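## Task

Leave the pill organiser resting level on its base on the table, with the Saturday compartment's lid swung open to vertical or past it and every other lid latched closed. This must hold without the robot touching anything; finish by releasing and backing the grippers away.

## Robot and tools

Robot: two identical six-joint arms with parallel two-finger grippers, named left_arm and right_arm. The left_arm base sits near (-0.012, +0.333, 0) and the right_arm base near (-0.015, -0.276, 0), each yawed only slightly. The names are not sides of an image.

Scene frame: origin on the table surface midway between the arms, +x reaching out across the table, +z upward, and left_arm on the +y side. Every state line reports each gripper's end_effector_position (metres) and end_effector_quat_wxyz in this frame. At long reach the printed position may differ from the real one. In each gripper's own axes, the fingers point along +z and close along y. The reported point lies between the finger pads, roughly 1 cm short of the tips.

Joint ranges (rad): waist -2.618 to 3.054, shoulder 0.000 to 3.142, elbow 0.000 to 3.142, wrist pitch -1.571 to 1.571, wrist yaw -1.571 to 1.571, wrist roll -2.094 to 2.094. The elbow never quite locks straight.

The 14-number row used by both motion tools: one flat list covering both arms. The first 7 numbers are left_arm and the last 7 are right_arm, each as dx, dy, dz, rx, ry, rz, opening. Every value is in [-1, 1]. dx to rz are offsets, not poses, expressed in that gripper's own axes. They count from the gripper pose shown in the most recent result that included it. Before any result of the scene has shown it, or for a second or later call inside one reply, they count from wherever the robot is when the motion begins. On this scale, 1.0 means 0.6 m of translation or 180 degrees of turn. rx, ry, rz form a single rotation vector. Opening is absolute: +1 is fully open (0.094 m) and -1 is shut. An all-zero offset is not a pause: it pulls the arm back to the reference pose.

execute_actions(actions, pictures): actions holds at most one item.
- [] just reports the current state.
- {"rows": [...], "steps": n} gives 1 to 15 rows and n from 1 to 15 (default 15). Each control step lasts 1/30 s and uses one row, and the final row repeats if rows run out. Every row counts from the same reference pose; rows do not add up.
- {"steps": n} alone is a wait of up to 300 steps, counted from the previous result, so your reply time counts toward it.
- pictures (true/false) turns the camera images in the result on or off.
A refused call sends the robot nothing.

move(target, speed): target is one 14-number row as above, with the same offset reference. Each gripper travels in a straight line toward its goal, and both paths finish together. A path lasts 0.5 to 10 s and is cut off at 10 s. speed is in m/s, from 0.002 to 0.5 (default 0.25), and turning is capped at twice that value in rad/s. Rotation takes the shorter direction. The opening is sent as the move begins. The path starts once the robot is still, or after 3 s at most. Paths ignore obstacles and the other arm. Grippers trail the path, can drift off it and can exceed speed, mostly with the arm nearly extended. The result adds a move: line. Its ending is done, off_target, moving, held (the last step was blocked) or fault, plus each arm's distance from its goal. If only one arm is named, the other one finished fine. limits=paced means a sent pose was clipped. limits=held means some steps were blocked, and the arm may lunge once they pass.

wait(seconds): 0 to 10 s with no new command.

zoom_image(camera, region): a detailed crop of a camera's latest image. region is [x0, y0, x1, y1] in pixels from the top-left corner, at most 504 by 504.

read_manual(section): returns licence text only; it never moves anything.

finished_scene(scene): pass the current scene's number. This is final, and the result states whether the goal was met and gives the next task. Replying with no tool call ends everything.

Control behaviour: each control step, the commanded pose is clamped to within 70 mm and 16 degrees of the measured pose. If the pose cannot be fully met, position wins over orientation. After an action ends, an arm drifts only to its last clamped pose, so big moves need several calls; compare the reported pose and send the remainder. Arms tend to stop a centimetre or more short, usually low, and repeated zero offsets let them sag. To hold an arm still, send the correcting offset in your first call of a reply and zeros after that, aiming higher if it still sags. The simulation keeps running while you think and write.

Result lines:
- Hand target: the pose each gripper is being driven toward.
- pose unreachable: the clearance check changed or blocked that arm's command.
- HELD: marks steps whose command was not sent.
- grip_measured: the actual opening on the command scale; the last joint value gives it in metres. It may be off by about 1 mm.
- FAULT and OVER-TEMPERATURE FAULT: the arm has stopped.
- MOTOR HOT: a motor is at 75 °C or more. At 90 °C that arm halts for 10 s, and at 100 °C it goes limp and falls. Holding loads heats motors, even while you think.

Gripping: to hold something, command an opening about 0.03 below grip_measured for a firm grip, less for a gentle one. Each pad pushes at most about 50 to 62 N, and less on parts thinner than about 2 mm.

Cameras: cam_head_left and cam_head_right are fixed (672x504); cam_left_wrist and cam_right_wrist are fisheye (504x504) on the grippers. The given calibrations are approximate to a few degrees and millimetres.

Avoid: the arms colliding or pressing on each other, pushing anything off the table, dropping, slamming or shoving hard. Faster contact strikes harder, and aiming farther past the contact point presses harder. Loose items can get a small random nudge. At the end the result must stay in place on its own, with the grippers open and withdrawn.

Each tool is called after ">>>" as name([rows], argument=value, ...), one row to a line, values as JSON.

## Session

>>> execute_actions(actions=[])

Scene clock: 0.00 s of 4800.00 s.
left_arm: end_effector_position=(+0.5107, +0.4771, +0.1081) grip_measured=+1.000 end_effector_quat_wxyz=(+0.074, -0.479, +0.774, -0.406) | right_arm: end_effector_position=(+0.0862, +0.1724, +0.1095) grip_measured=+1.000 end_effector_quat_wxyz=(+0.074, -0.310, +0.732, +0.603)
Joint positions: left_arm=[ 0.452  2.475  2.281 -1.13   0.824 -0.707  0.094] | right_arm=[ 1.003  1.84   0.736  0.744 -0.732  0.801  0.094]
Joint velocities: left_arm=[ 0.007  0.007  0.012  0.037 -0.022 -0.007  0.   ] | right_arm=[-0.007 -0.002  0.002 -0.022  0.081 -0.007  0.   ]
Hand target (left_arm): +0.514, +0.478, +0.126; +0.095, -0.466, +0.778, -0.411
Hand target (right_arm): +0.088, +0.176, +0.123; +0.088, -0.318, +0.718, +0.613
camera_calibration (this result's frames):
cam_left_wrist: T_world_to_cam=[[0.745452, -0.0285305, 0.665949, -0.441677], [-0.627381, -0.367511, 0.686534, 0.455471], [0.225157, -0.929581, -0.291861, 0.491891], [0, 0, 0, 1]] pos_world=[0.50425, 0.612042, 0.125001]
cam_right_wrist: T_world_to_cam=[[0.297832, -0.171718, -0.939047, 0.11109], [-0.777956, -0.613753, -0.134506, 0.235589], [-0.553246, 0.770597, -0.316384, 0.0663109], [0, 0, 0, 1]] pos_world=[0.186878, 0.112571, 0.156986]

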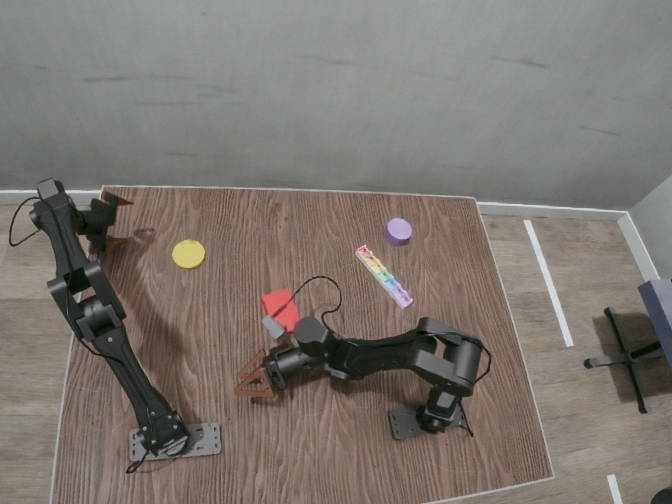

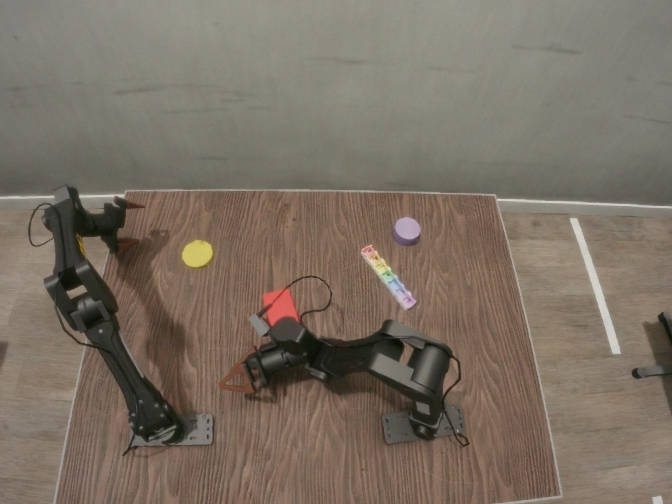

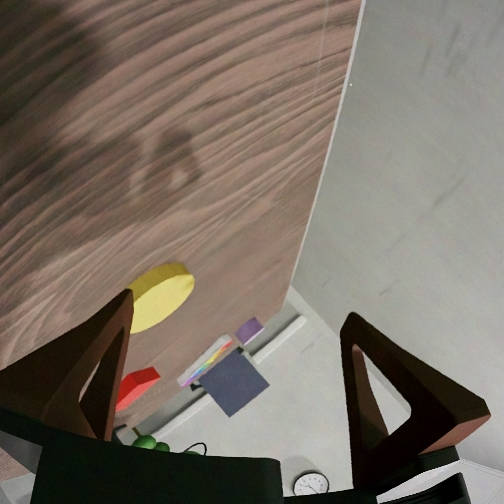

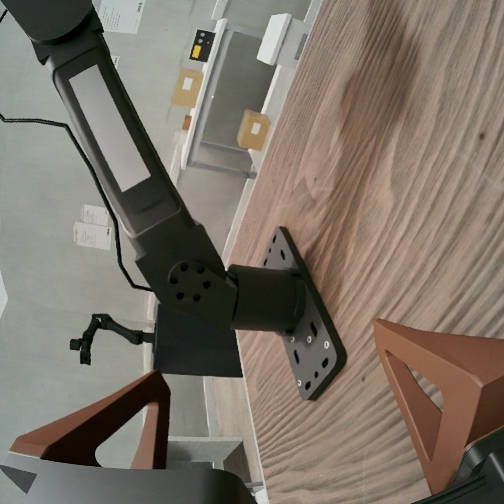

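>>> zoom_image(camera="cam_head_left", region=[330, 200, 450, 320])

>>> zoom_image(camera="cam_head_right", region=[330, 200, 450, 320])

Region (330, 200, 450, 320) of cam_head_left's 672x504 image, scaled by 4.200, with more detail than that image has.

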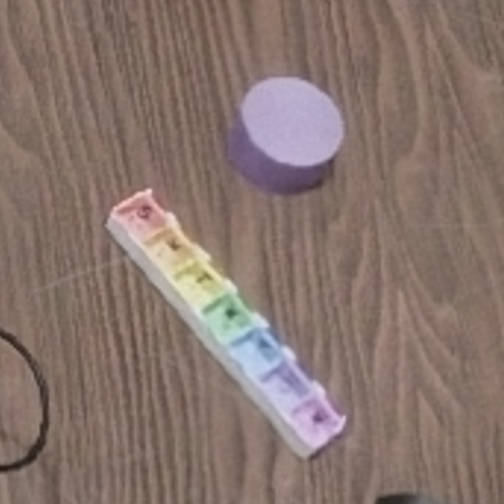

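Region (330, 200, 450, 320) of cam_head_right's 672x504 image, scaled by 4.200, with more detail than that image has.

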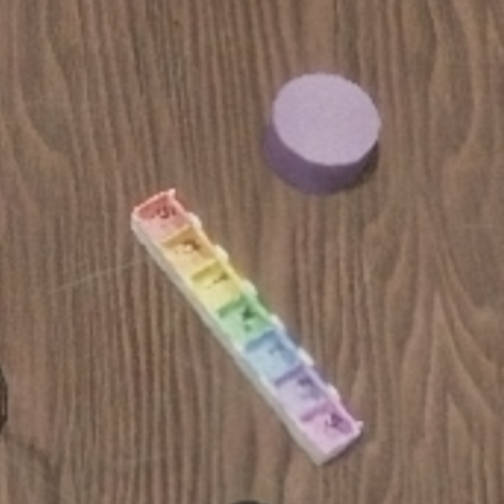

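>>> move(target=[0.25,-0.061,-0.084,0,0,0.4,1, -0.096,0.167,-0.053,0,0,0,1], speed=0.4)

Scene clock: 81.90 s of 4800.00 s.
left_arm: end_effector_position=(+0.4337, +0.3813, +0.1976) grip_measured=+1.000 end_effector_quat_wxyz=(+0.279, +0.050, +0.914, -0.291) | right_arm: end_effector_position=(+0.0829, +0.1663, +0.2014) grip_measured=+1.000 end_effector_quat_wxyz=(+0.053, -0.300, +0.750, +0.587)
Joint positions: left_arm=[ 0.329  1.938  1.773 -1.073  0.776  0.361  0.094] | right_arm=[ 1.003  1.569  0.928  0.219 -0.732  0.808  0.094]
Joint velocities: left_arm=[ 0.002 -0.002  0.007  0.051 -0.022  0.051  0.   ] | right_arm=[-0.007 -0.012 -0.002 -0.037 -0.022 -0.066  0.   ]
Hand target (left_arm): +0.432, +0.377, +0.210; +0.298, +0.068, +0.908, -0.287
Hand target (right_arm): +0.085, +0.169, +0.228; +0.074, -0.310, +0.732, +0.603
Off the commanded pose (left_arm): 0.012 m, 3 deg.
Off the commanded pose (right_arm): 0.029 m, 4 deg.
After step 90, 76.70 s passed at rest.
move: off_target (left_arm, right_arm)
camera_calibration (this result's frames):
cam_left_wrist: T_world_to_cam=[[-0.114677, -0.769521, 0.628241, 0.216446], [-0.988509, 0.15109, 0.00462734, 0.404115], [-0.0984815, -0.620491, -0.778005, 0.564876], [0, 0, 0, 1]] pos_world=[0.479923, 0.456003, 0.301626]
cam_right_wrist: T_world_to_cam=[[0.265048, -0.224013, -0.937853, 0.208504], [-0.782748, -0.617971, -0.0736072, 0.230466], [-0.563076, 0.753612, -0.339137, 0.106564], [0, 0, 0, 1]] pos_world=[0.185137, 0.108821, 0.24865]

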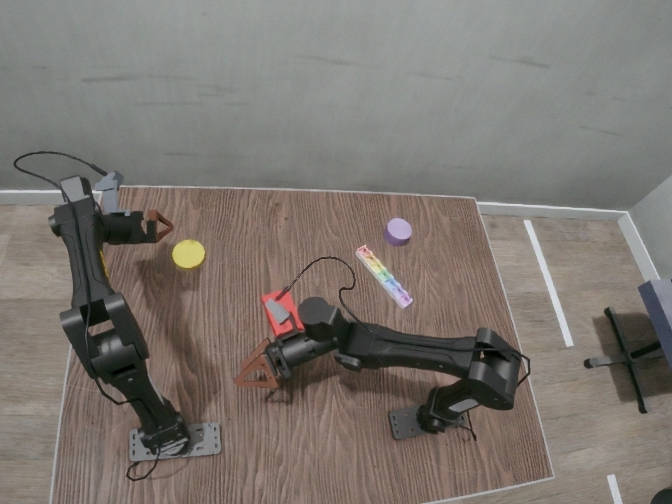

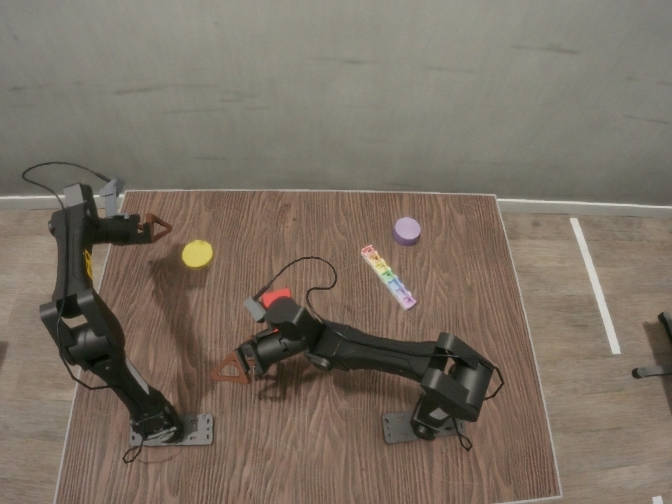

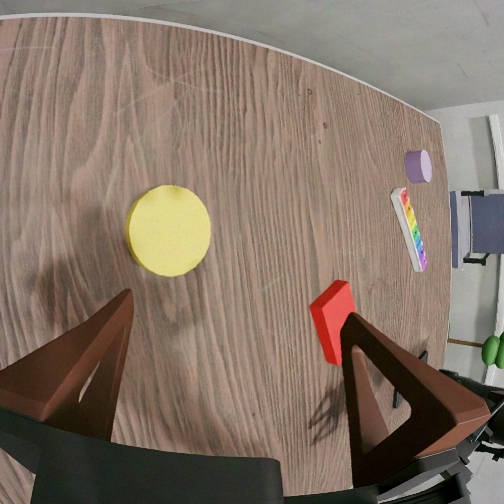

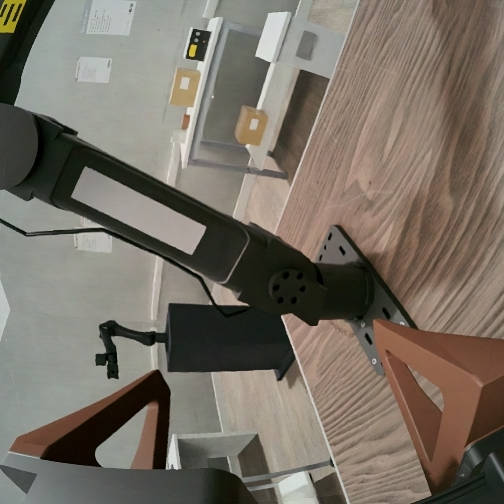

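>>> execute_actions(actions=[])

Scene clock: 99.70 s of 4800.00 s.
left_arm: end_effector_position=(+0.4337, +0.3813, +0.1976) grip_measured=+1.000 end_effector_quat_wxyz=(+0.280, +0.052, +0.914, -0.291) | right_arm: end_effector_position=(+0.0829, +0.1661, +0.2010) grip_measured=+1.000 end_effector_quat_wxyz=(+0.053, -0.300, +0.750, +0.587)
Joint positions: left_arm=[ 0.329  1.938  1.773 -1.073  0.776  0.364  0.094] | right_arm=[ 1.003  1.569  0.928  0.217 -0.732  0.808  0.094]
Joint velocities: left_arm=[-0.007  0.012 -0.002  0.022 -0.066 -0.037  0.   ] | right_arm=[ 0.002  0.007 -0.007 -0.037 -0.051  0.007  0.   ]
Hand target (left_arm): +0.432, +0.377, +0.210; +0.298, +0.068, +0.908, -0.287
Hand target (right_arm): +0.085, +0.169, +0.228; +0.074, -0.310, +0.732, +0.603
Off the commanded pose (left_arm): 0.012 m, 3 deg.
Off the commanded pose (right_arm): 0.029 m, 4 deg.
Steps of this call (steps 1 to 90: nothing new was sent; then 14.80 s passed at rest). Readings (end_effector_position):
1: left_arm (+0.4337, +0.3813, +0.1976) | right_arm (+0.0829, +0.1662, +0.2013)
2: left_arm (+0.4337, +0.3813, +0.1976) | right_arm (+0.0829, +0.1662, +0.2013)
4: left_arm (+0.4337, +0.3813, +0.1976) | right_arm (+0.0829, +0.1662, +0.2012)
8: left_arm (+0.4337, +0.3813, +0.1976) | right_arm (+0.0829, +0.1662, +0.2011)
90: the state above
camera_calibration (this result's frames):
cam_left_wrist: T_world_to_cam=[[-0.117335, -0.770203, 0.626913, 0.218121], [-0.988203, 0.153118, 0.00315974, 0.403499], [-0.0984252, -0.619147, -0.779083, 0.564552], [0, 0, 0, 1]] pos_world=[0.479898, 0.455755, 0.301815]
cam_right_wrist: T_world_to_cam=[[0.264212, -0.225594, -0.93771, 0.208464], [-0.782813, -0.618093, -0.071867, 0.229971], [-0.563379, 0.753039, -0.339905, 0.106783], [0, 0, 0, 1]] pos_world=[0.185105, 0.10876, 0.248302]

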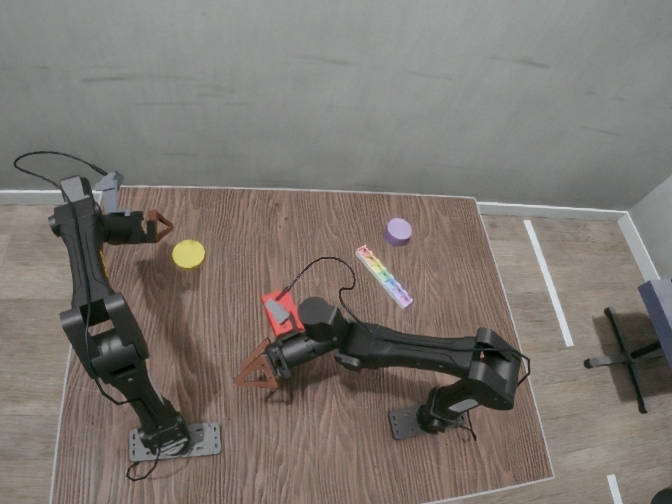

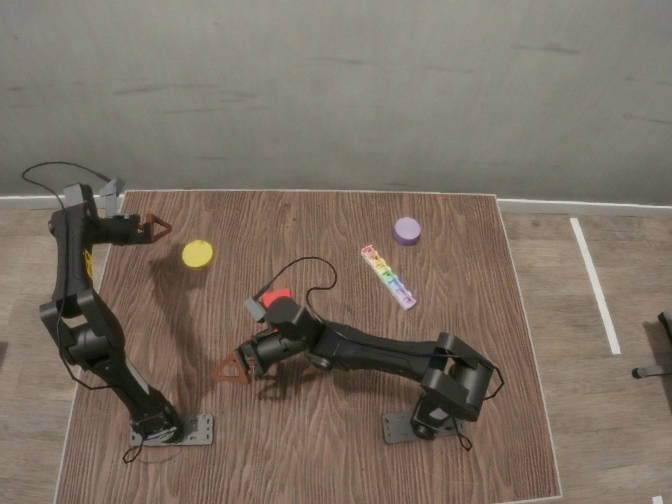

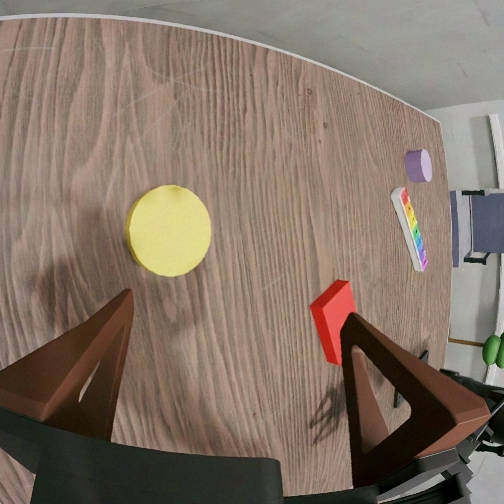

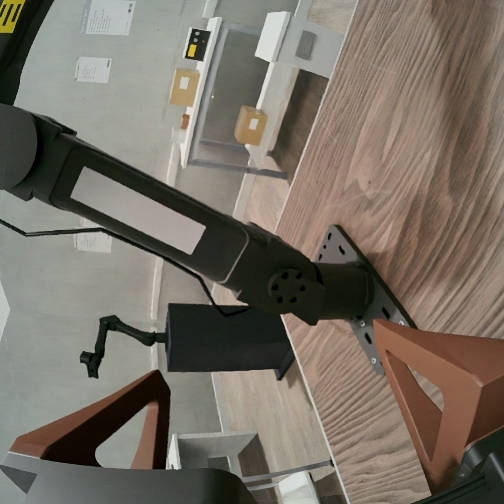

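>>> move(target=[0,0,-0.01,0,0,0,1, -0.1255,-0.485,-0.729,0.413,-0.179,0.476,1], speed=0.3)

Scene clock: 135.57 s of 4800.00 s.
left_arm: end_effector_position=(+0.4290, +0.3806, +0.1949) grip_measured=+1.000 end_effector_quat_wxyz=(+0.268, +0.047, +0.917, -0.292) | right_arm: end_effector_position=(+0.4071, -0.2316, +0.1090) grip_measured=+1.000 end_effector_quat_wxyz=(-0.020, +0.472, +0.881, +0.002)
Joint positions: left_arm=[ 0.329  1.938  1.773 -1.1    0.767  0.366  0.094] | right_arm=[ 0.011  2.232  2.112 -1.482 -0.025  1.074  0.094]
Joint velocities: left_arm=[-0.002  0.007  0.007  0.051  0.081 -0.022  0.   ] | right_arm=[-0.002  0.007 -0.007 -0.037 -0.051 -0.007  0.   ]
Hand target (left_arm): +0.431, +0.385, +0.202; +0.280, +0.052, +0.914, -0.291
Hand target (right_arm): +0.411, -0.236, +0.122; -0.004, +0.475, +0.880, +0.000
Off the commanded pose (left_arm): 0.008 m, 1 deg.
Off the commanded pose (right_arm): 0.016 m, 2 deg.
After step 90, 28.67 s passed at rest.
move: off_target (right_arm)
camera_calibration (this result's frames):
cam_left_wrist: T_world_to_cam=[[-0.10025, -0.769693, 0.630494, 0.210481], [-0.987932, 0.152203, 0.0287225, 0.39423], [-0.11807, -0.620005, -0.775663, 0.569663], [0, 0, 0, 1]] pos_world=[0.477833, 0.455197, 0.297836]
cam_right_wrist: T_world_to_cam=[[-0.953079, -0.30229, 0.016148, 0.320621], [-0.276881, 0.892049, 0.357191, 0.328349], [-0.12238, 0.33596, -0.933892, 0.346317], [0, 0, 0, 1]] pos_world=[0.438873, -0.312332, 0.200962]

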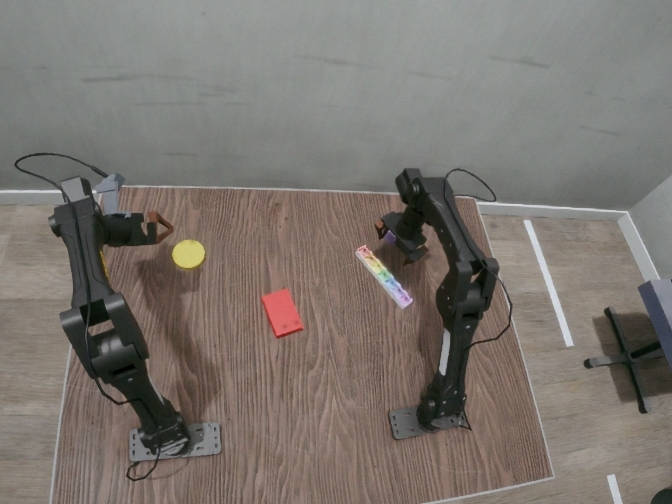

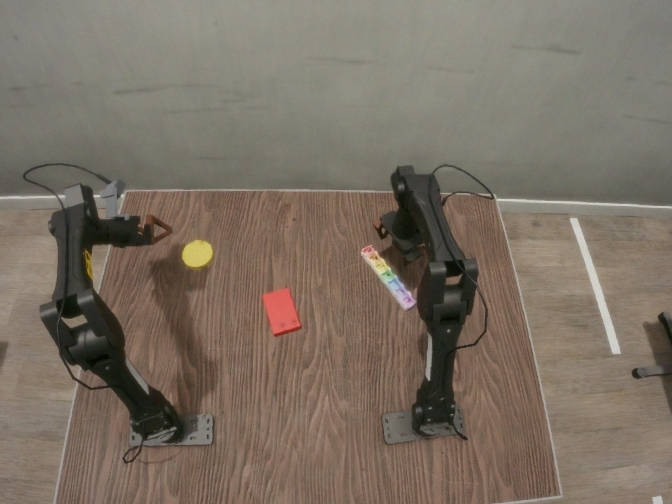

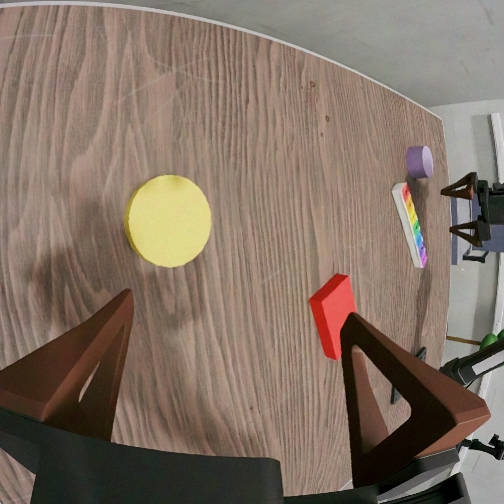

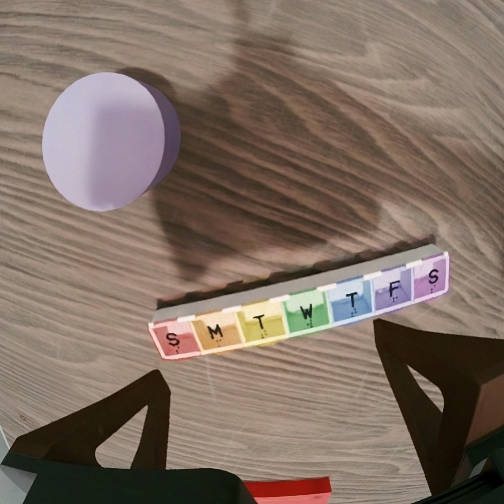

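>>> move(target=[0.385,-0.575,0.149,0.034,-0.026,0.766,-1, -0.018,-0.042,0.145,0,0,0,1], speed=0.2)

Scene clock: 165.83 s of 4800.00 s.
left_arm: end_effector_position=(+0.1809, +0.0355, +0.1777) grip_measured=-0.996 end_effector_quat_wxyz=(+0.379, +0.880, +0.271, +0.093) | right_arm: end_effector_position=(+0.3885, -0.2469, +0.0183) grip_measured=+1.000 end_effector_quat_wxyz=(-0.032, +0.469, +0.883, -0.003)
Joint positions: left_arm=[-1.04   1.2    0.903 -0.472  0.037  1.548  0.   ] | right_arm=[-0.024  2.203  1.7   -1.127 -0.028  1.033  0.094]
Joint velocities: left_arm=[-0.002  0.002 -0.012 -0.037 -0.037 -0.095 -0.   ] | right_arm=[-0.002  0.002  0.002 -0.022  0.066  0.051  0.   ]
Hand target (left_arm): +0.184, +0.026, +0.193; +0.399, +0.873, +0.265, +0.097
Hand target (right_arm): +0.390, -0.251, +0.022; -0.020, +0.472, +0.881, +0.002
Off the commanded pose (left_arm): 0.016 m, 3 deg.
Off the commanded pose (right_arm): 0.007 m, 2 deg.
After step 90, 20.77 s passed at rest.
move: off_target (left_arm)
camera_calibration (this result's frames):
cam_left_wrist: T_world_to_cam=[[-0.573078, 0.4808, -0.663636, 0.201946], [0.421982, 0.867324, 0.263971, -0.120163], [0.702505, -0.128766, -0.699933, 0.1337], [0, 0, 0, 1]] pos_world=[0.0725125, 0.0243404, 0.259319]
cam_right_wrist: T_world_to_cam=[[-0.950268, -0.308728, 0.040973, 0.296587], [-0.273043, 0.889162, 0.367203, 0.366829], [-0.149797, 0.337753, -0.929238, 0.275494], [0, 0, 0, 1]] pos_world=[0.423265, -0.327655, 0.109147]

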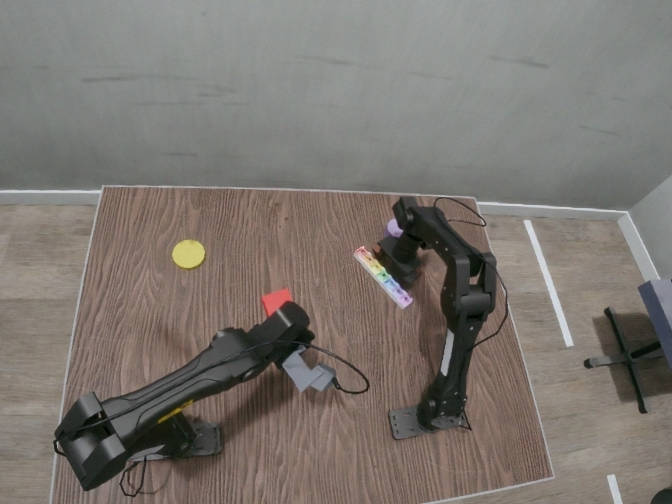

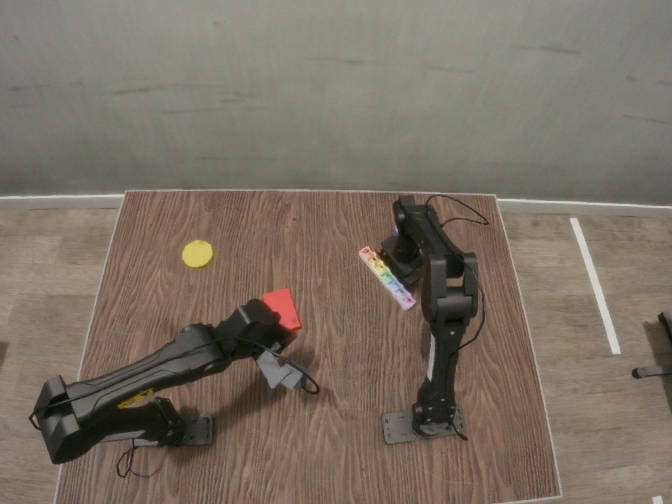

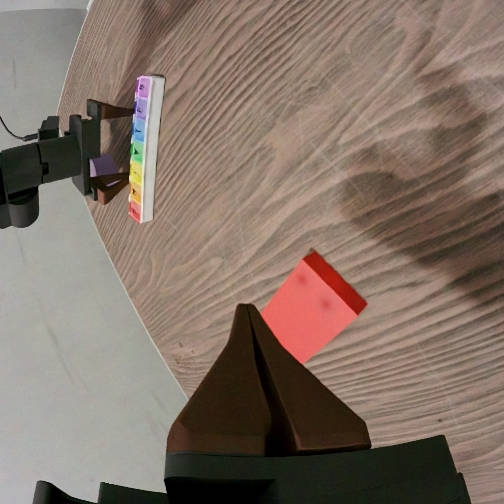

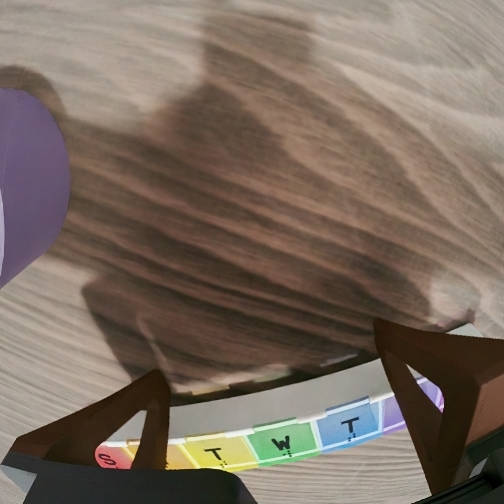

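>>> move(target=[0,0,-0.02,0,0,0,-1, 0.205,-0.015,-0.006,0,0,0,1], speed=0.08)

Scene clock: 172.20 s of 4800.00 s.
left_arm: end_effector_position=(+0.1771, +0.0426, +0.1698) grip_measured=-0.996 end_effector_quat_wxyz=(+0.359, +0.888, +0.272, +0.090) | right_arm: end_effector_position=(+0.3123, -0.1540, +0.0216) grip_measured=+1.000 end_effector_quat_wxyz=(-0.040, +0.467, +0.883, -0.015)
Joint positions: left_arm=[-1.04   1.2    0.903 -0.517  0.033  1.553  0.   ] | right_arm=[ 0.253  2.011  1.413 -1.049 -0.038  1.305  0.094]
Joint velocities: left_arm=[-0.007  0.007 -0.012 -0.066 -0.051 -0.095 -0.001] | right_arm=[ 0.002 -0.007 -0.012  0.037 -0.022 -0.007  0.   ]
Hand target (left_arm): +0.176, +0.043, +0.186; +0.380, +0.880, +0.271, +0.093
Hand target (right_arm): +0.313, -0.152, +0.028; -0.031, +0.469, +0.883, -0.004
Off the commanded pose (left_arm): 0.016 m, 3 deg.
Off the commanded pose (right_arm): 0.008 m, 2 deg.
After step 90, 1.40 s passed at rest.
move: off_target (left_arm)
camera_calibration (this result's frames):
cam_left_wrist: T_world_to_cam=[[-0.585339, 0.508115, -0.63182, 0.18667], [0.428432, 0.855424, 0.291025, -0.127756], [0.688349, -0.100343, -0.718406, 0.136217], [0, 0, 0, 1]] pos_world=[0.0702354, 0.028104, 0.252981]
cam_right_wrist: T_world_to_cam=[[-0.94735, -0.312769, 0.0685775, 0.250608], [-0.268618, 0.892867, 0.361432, 0.261544], [-0.174275, 0.323981, -0.929873, 0.241296], [0, 0, 0, 1]] pos_world=[0.349721, -0.233317, 0.112659]

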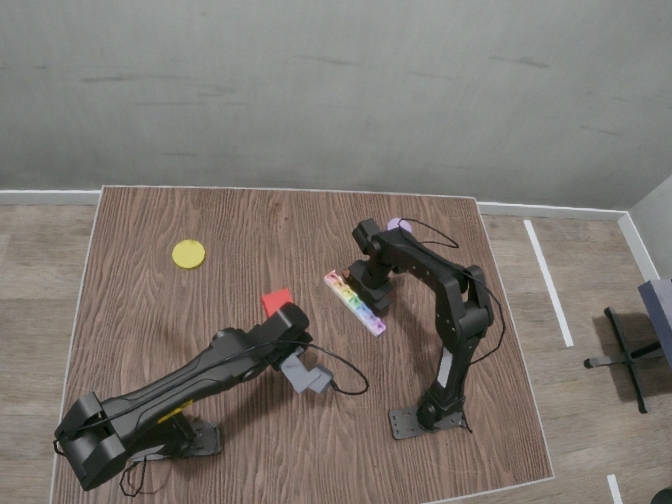

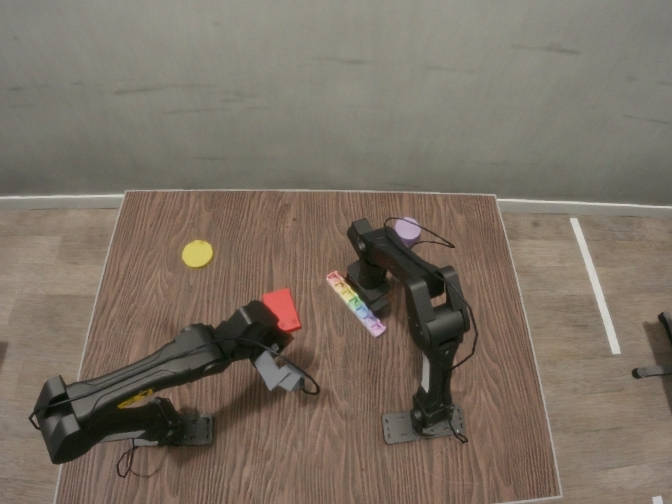

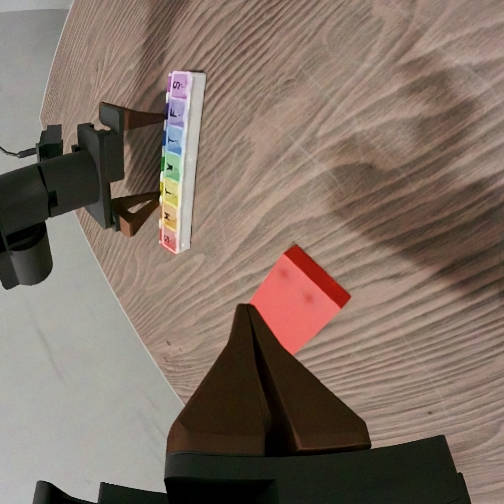

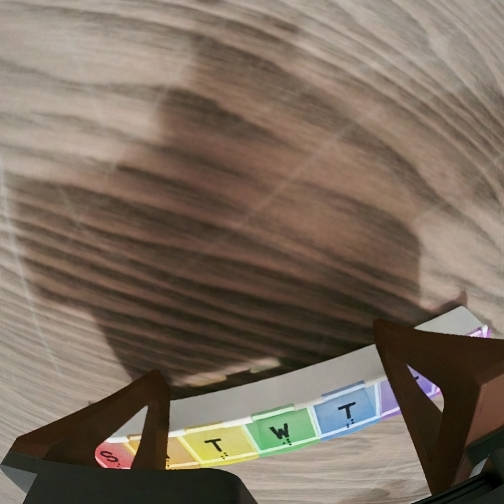

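>>> move(target=[-0.088,0.10,0.225,-0.035,0.006,0.010,-1, 0,0,-0.075,0,0,0,1], speed=0.2)

>>> move(target=[0,0.01,0,0,0,0,-1, 0.05,-0.11,-0.005,0,0,0,-1], speed=0.15)

Scene clock: 192.63 s of 4800.00 s.
left_arm: end_effector_position=(+0.2019, -0.0868, +0.0942) grip_measured=-0.996 end_effector_quat_wxyz=(+0.378, +0.882, +0.255, +0.117) | right_arm: end_effector_position=(+0.3074, -0.1557, +0.0479) grip_measured=+1.000 end_effector_quat_wxyz=(-0.054, +0.466, +0.883, -0.030)
Joint positions: left_arm=[-1.204  1.749  1.043 -0.057 -0.113  1.483  0.   ] | right_arm=[ 0.253  2.     1.503 -1.192 -0.038  1.304  0.094]
Joint velocities: left_arm=[ 0.002  0.007 -0.022  0.037  0.007 -0.022  0.   ] | right_arm=[ 0.002 -0.007 -0.007 -0.022  0.037 -0.051  0.   ]
Hand target (left_arm): +0.205, -0.100, +0.111; +0.403, +0.871, +0.256, +0.117
Hand target (right_arm): +0.315, -0.155, +0.066; -0.040, +0.467, +0.883, -0.015
Off the commanded pose (left_arm): 0.026 m, 3 deg.
Off the commanded pose (right_arm): 0.021 m, 2 deg.
After step 90, 15.97 s passed at rest.
move: off_target (left_arm, right_arm)
camera_calibration (this result's frames):
cam_left_wrist: T_world_to_cam=[[-0.531754, 0.500647, -0.683074, 0.212552], [0.41663, 0.856853, 0.30368, -0.00441115], [0.737331, -0.123106, -0.66422, 0.0348318], [0, 0, 0, 1]] pos_world=[0.0891805, -0.0983456, 0.169664]
cam_right_wrist: T_world_to_cam=[[-0.94333, -0.312986, 0.110308, 0.240364], [-0.255686, 0.897379, 0.359632, 0.249064], [-0.211548, 0.311047, -0.926551, 0.274716], [0, 0, 0, 1]] pos_world=[0.34854, -0.233724, 0.138453]

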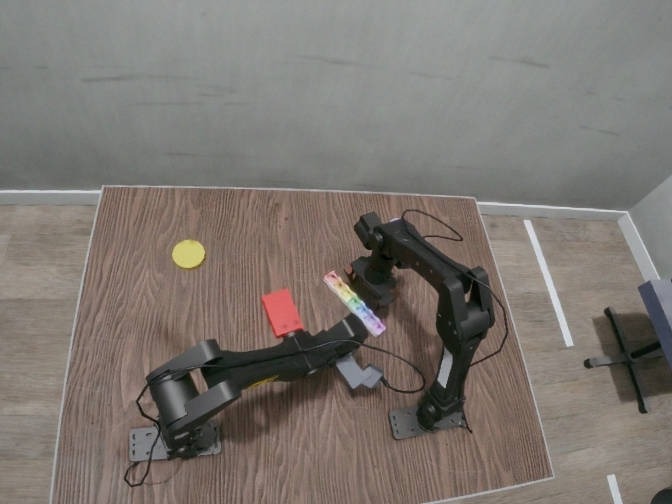

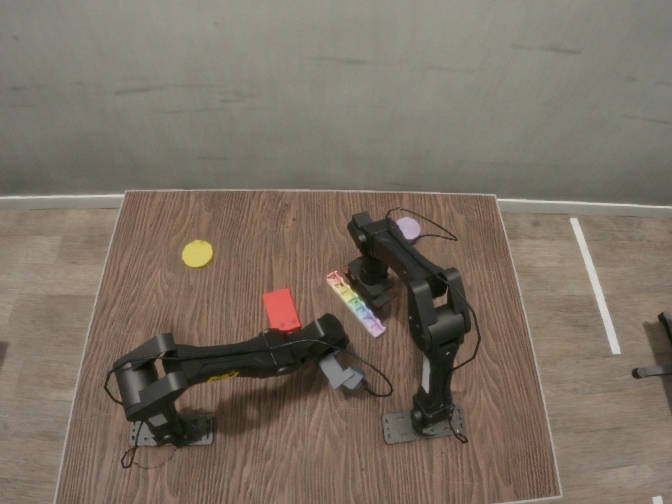

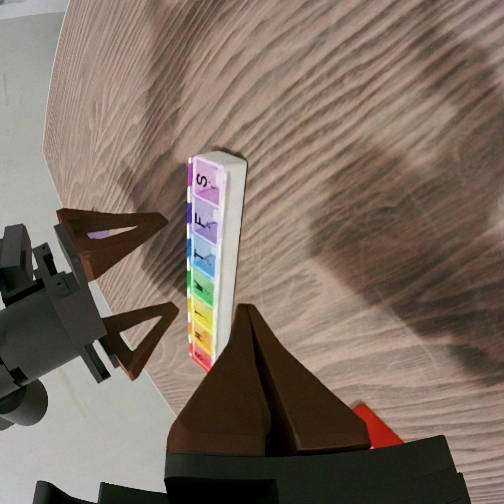

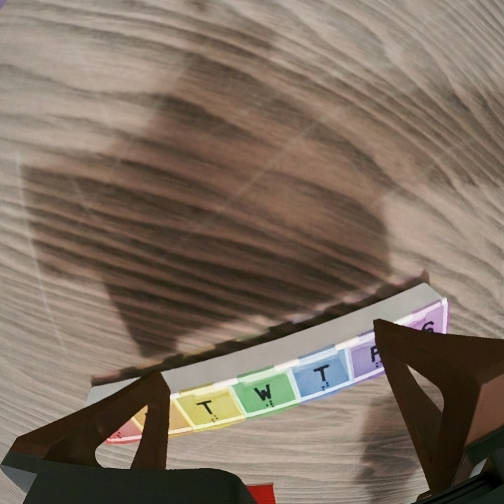

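Scene clock: 193.47 s of 4800.00 s.
left_arm: end_effector_position=(+0.2005, -0.0837, +0.0906) grip_measured=-0.996 end_effector_quat_wxyz=(+0.369, +0.887, +0.253, +0.116) | right_arm: end_effector_position=(+0.2380, -0.1709, +0.0560) grip_measured=-0.986 end_effector_quat_wxyz=(-0.060, +0.466, +0.882, -0.039)
Joint positions: left_arm=[-1.204  1.749  1.043 -0.077 -0.113  1.487  0.   ] | right_arm=[ 0.283  1.754  1.207 -1.162 -0.039  1.333  0.001]
Joint velocities: left_arm=[ 0.007 -0.007 -0.017 -0.007  0.066 -0.022 -0.   ] | right_arm=[-0.017  0.002 -0.002  0.022 -0.022  0.022  0.001]
Hand target (left_arm): +0.204, -0.090, +0.099; +0.378, +0.882, +0.255, +0.117
Hand target (right_arm): +0.237, -0.169, +0.058; -0.054, +0.466, +0.883, -0.030
Off the commanded pose (left_arm): 0.011 m, 1 deg.
Off the commanded pose (right_arm): 0.005 m, 1 deg.
move: off_target (left_arm)
camera_calibration (this result's frames):
cam_left_wrist: T_world_to_cam=[[-0.534112, 0.515545, -0.670028, 0.208372], [0.420877, 0.849501, 0.318137, -0.00820819], [0.733203, -0.112079, -0.67071, 0.0362674], [0, 0, 0, 1]] pos_world=[0.0881575, -0.0963877, 0.166552]
cam_right_wrist: T_world_to_cam=[[-0.940786, -0.312649, 0.13104, 0.167549], [-0.249651, 0.900477, 0.356113, 0.241342], [-0.229337, 0.302312, -0.925209, 0.274928], [0, 0, 0, 1]] pos_world=[0.28093, -0.248052, 0.146465]

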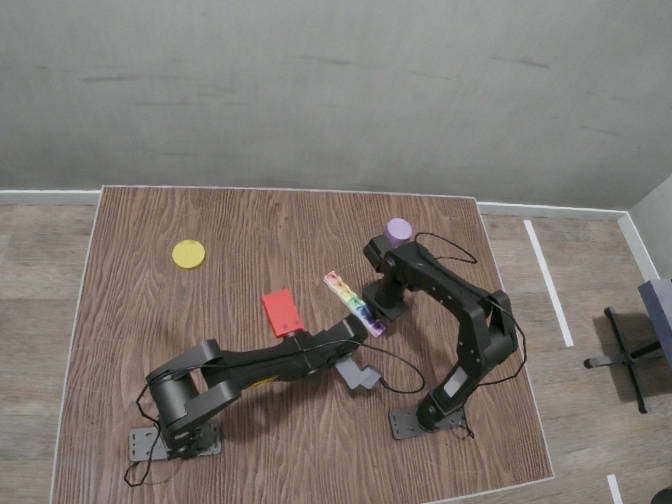

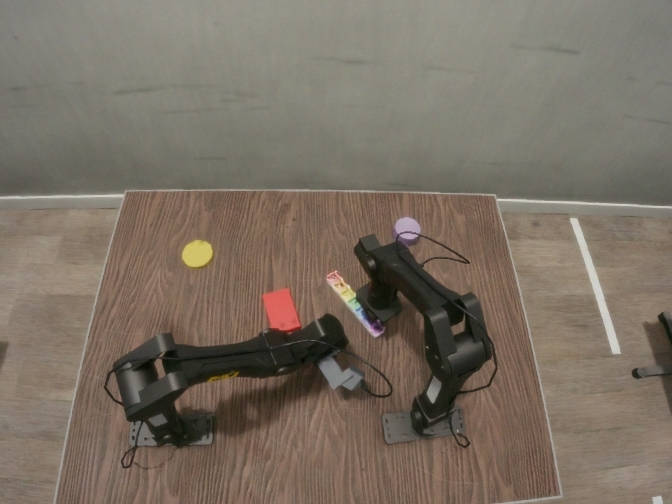

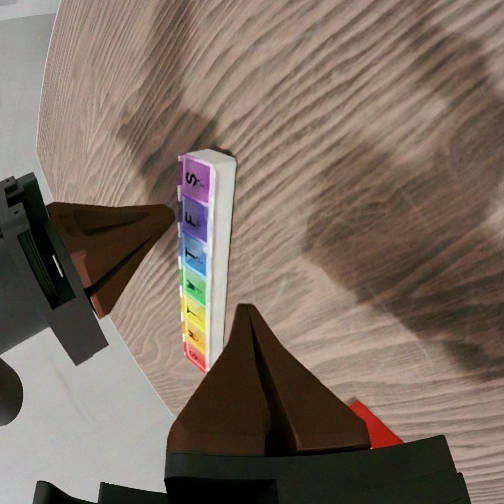

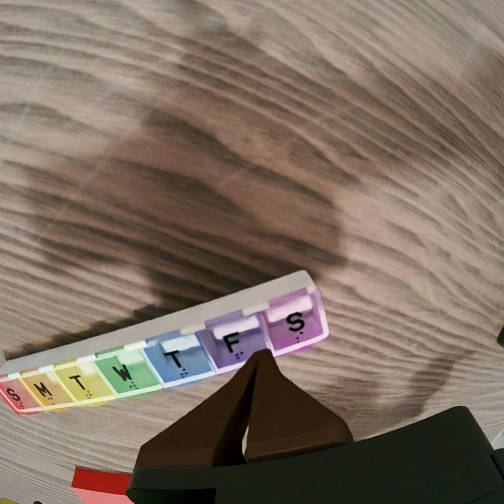

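>>> zoom_image(camera="cam_left_wrist", region=[140,130,300,290])

>>> zoom_image(camera="cam_right_wrist", region=[140,240,360,400])

Region (140, 130, 300, 290) of cam_left_wrist's 504x504 image, scaled by 3.150, with more detail than that image has.

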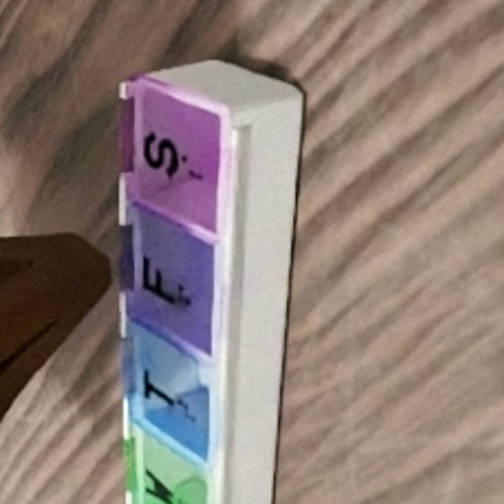

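Region (140, 240, 360, 400) of cam_right_wrist's 504x504 image, scaled by 2.291, with more detail than that image has; it fills the top 367 rows of this view, and the rest is white.

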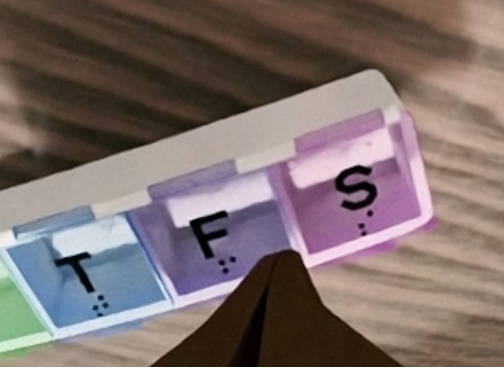

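>>> move(target=[0,0.01,0,0,0,0,-1, 0.0155,0.016,0.047,-0.040,-0.022,0.008,-1], speed=0.05)

Scene clock: 214.63 s of 4800.00 s.
left_arm: end_effector_position=(+0.1991, -0.0805, +0.0873) grip_measured=-0.996 end_effector_quat_wxyz=(+0.360, +0.891, +0.252, +0.116) | right_arm: end_effector_position=(+0.2359, -0.1613, +0.0366) grip_measured=-0.987 end_effector_quat_wxyz=(-0.009, +0.481, +0.877, -0.008)
Joint positions: left_arm=[-1.204  1.749  1.043 -0.096 -0.113  1.491  0.   ] | right_arm=[ 0.341  1.681  1.05  -0.964 -0.005  1.425  0.001]
Joint velocities: left_arm=[ 0.002 -0.007  0.002  0.051 -0.095  0.007  0.   ] | right_arm=[-0.002  0.002 -0.012  0.022 -0.037 -0.022  0.   ]
Hand target (left_arm): +0.203, -0.087, +0.095; +0.369, +0.887, +0.253, +0.117
Hand target (right_arm): +0.237, -0.158, +0.027; -0.000, +0.478, +0.878, -0.001
Off the commanded pose (left_arm): 0.011 m, 1 deg.
Off the commanded pose (right_arm): 0.010 m, 1 deg.
After step 90, 16.47 s passed at rest.
move: off_target (left_arm)
camera_calibration (this result's frames):
cam_left_wrist: T_world_to_cam=[[-0.536229, 0.529909, -0.657004, 0.204202], [0.424892, 0.842026, 0.332354, -0.0118883], [0.729332, -0.100937, -0.676673, 0.0375441], [0, 0, 0, 1]] pos_world=[0.0871681, -0.0944084, 0.163517]
cam_right_wrist: T_world_to_cam=[[-0.958933, -0.283168, 0.0162116, 0.184269], [-0.262304, 0.907122, 0.329128, 0.244125], [-0.107904, 0.311359, -0.944146, 0.227159], [0, 0, 0, 1]] pos_world=[0.265248, -0.24, 0.131136]

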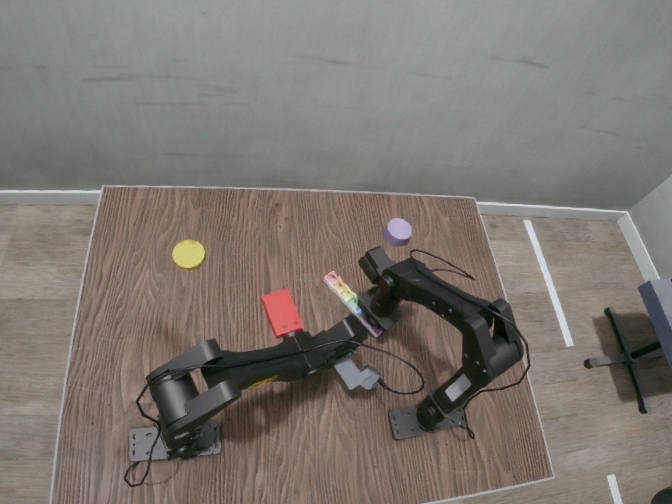

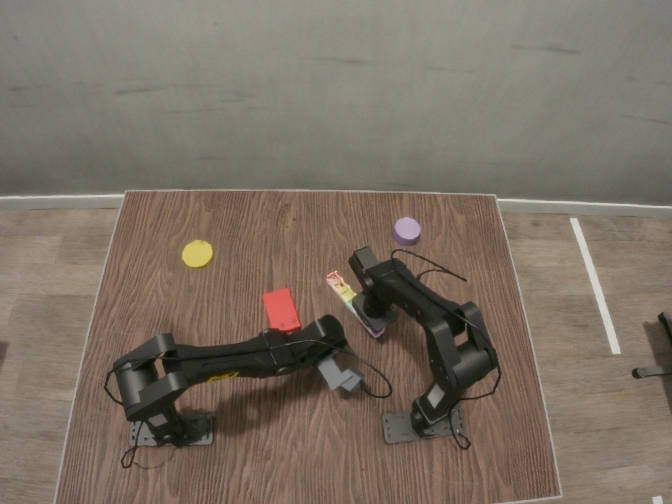

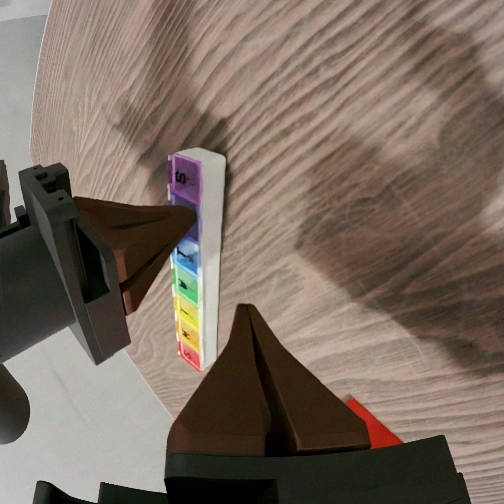

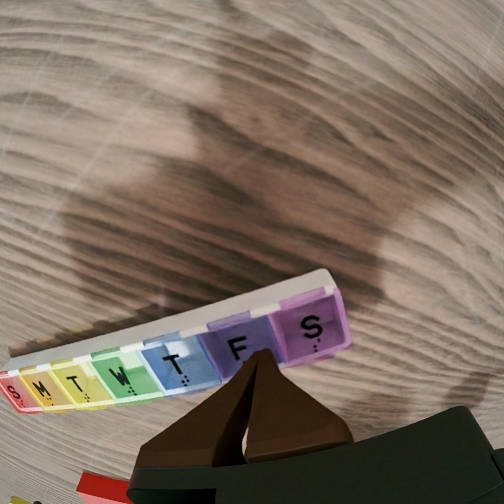

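>>> move(target=[-0.023,0.025,0.136,-0.028,-0.003,-0.009,-1, 0,0,0.03,0,0,0,-1], speed=0.1)

Scene clock: 232.20 s of 4800.00 s.
left_arm: end_effector_position=(+0.2202, -0.1264, +0.0197) grip_measured=-0.996 end_effector_quat_wxyz=(+0.374, +0.884, +0.255, +0.117) | right_arm: end_effector_position=(+0.2362, -0.1611, +0.0366) grip_measured=-0.987 end_effector_quat_wxyz=(-0.009, +0.481, +0.876, -0.008)
Joint positions: left_arm=[-1.204  2.053  1.126  0.155 -0.114  1.483  0.   ] | right_arm=[ 0.341  1.681  1.05  -0.963 -0.005  1.427  0.001]
Joint velocities: left_arm=[ 0.007  0.007  0.002  0.125 -0.007  0.022 -0.   ] | right_arm=[ 0.002  0.012 -0.032  0.081  0.066 -0.037  0.001]
Hand target (left_arm): +0.224, -0.142, +0.038; +0.401, +0.871, +0.257, +0.117
Hand target (right_arm): +0.235, -0.162, +0.020; -0.010, +0.481, +0.877, -0.009
Off the commanded pose (left_arm): 0.027 m, 4 deg.
Off the commanded pose (right_arm): 0.018 m, 0 deg.
After step 90, 13.20 s passed at rest.
move: off_target (left_arm, right_arm)
camera_calibration (this result's frames):
cam_left_wrist: T_world_to_cam=[[-0.534726, 0.506256, -0.67659, 0.192437], [0.416497, 0.85456, 0.310253, 0.0441214], [0.735254, -0.115898, -0.667809, -0.0315233], [0, 0, 0, 1]] pos_world=[0.107702, -0.13878, 0.0954603]
cam_right_wrist: T_world_to_cam=[[-0.959386, -0.281714, 0.0147028, 0.185026], [-0.261382, 0.907331, 0.329288, 0.243789], [-0.106105, 0.312071, -0.944115, 0.226793], [0, 0, 0, 1]] pos_world=[0.265298, -0.239849, 0.131122]

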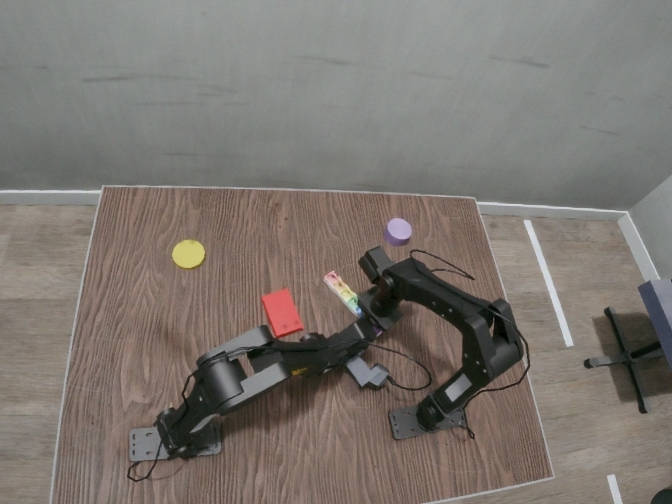

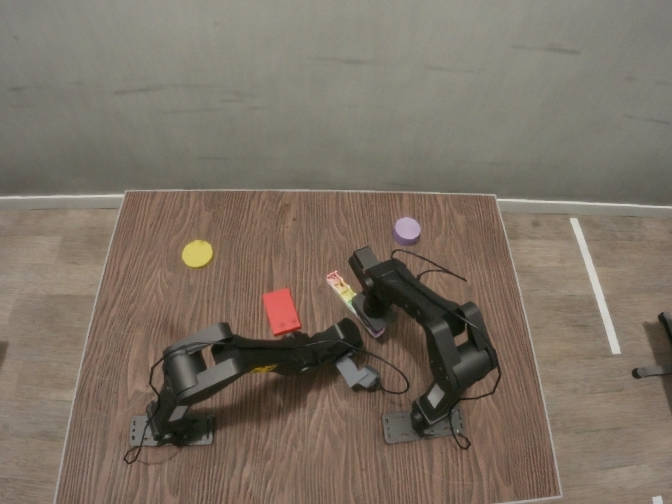

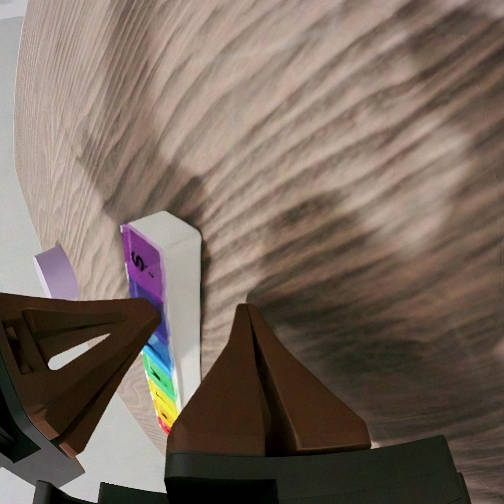

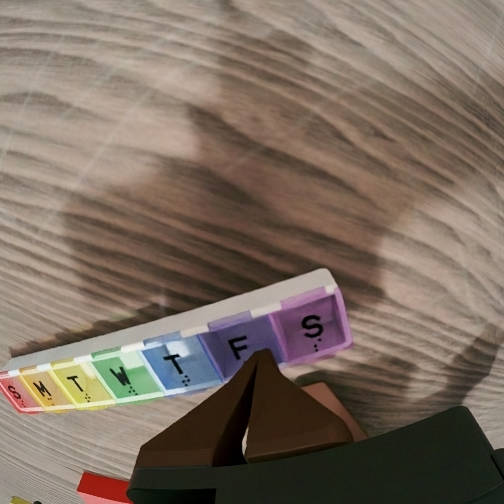

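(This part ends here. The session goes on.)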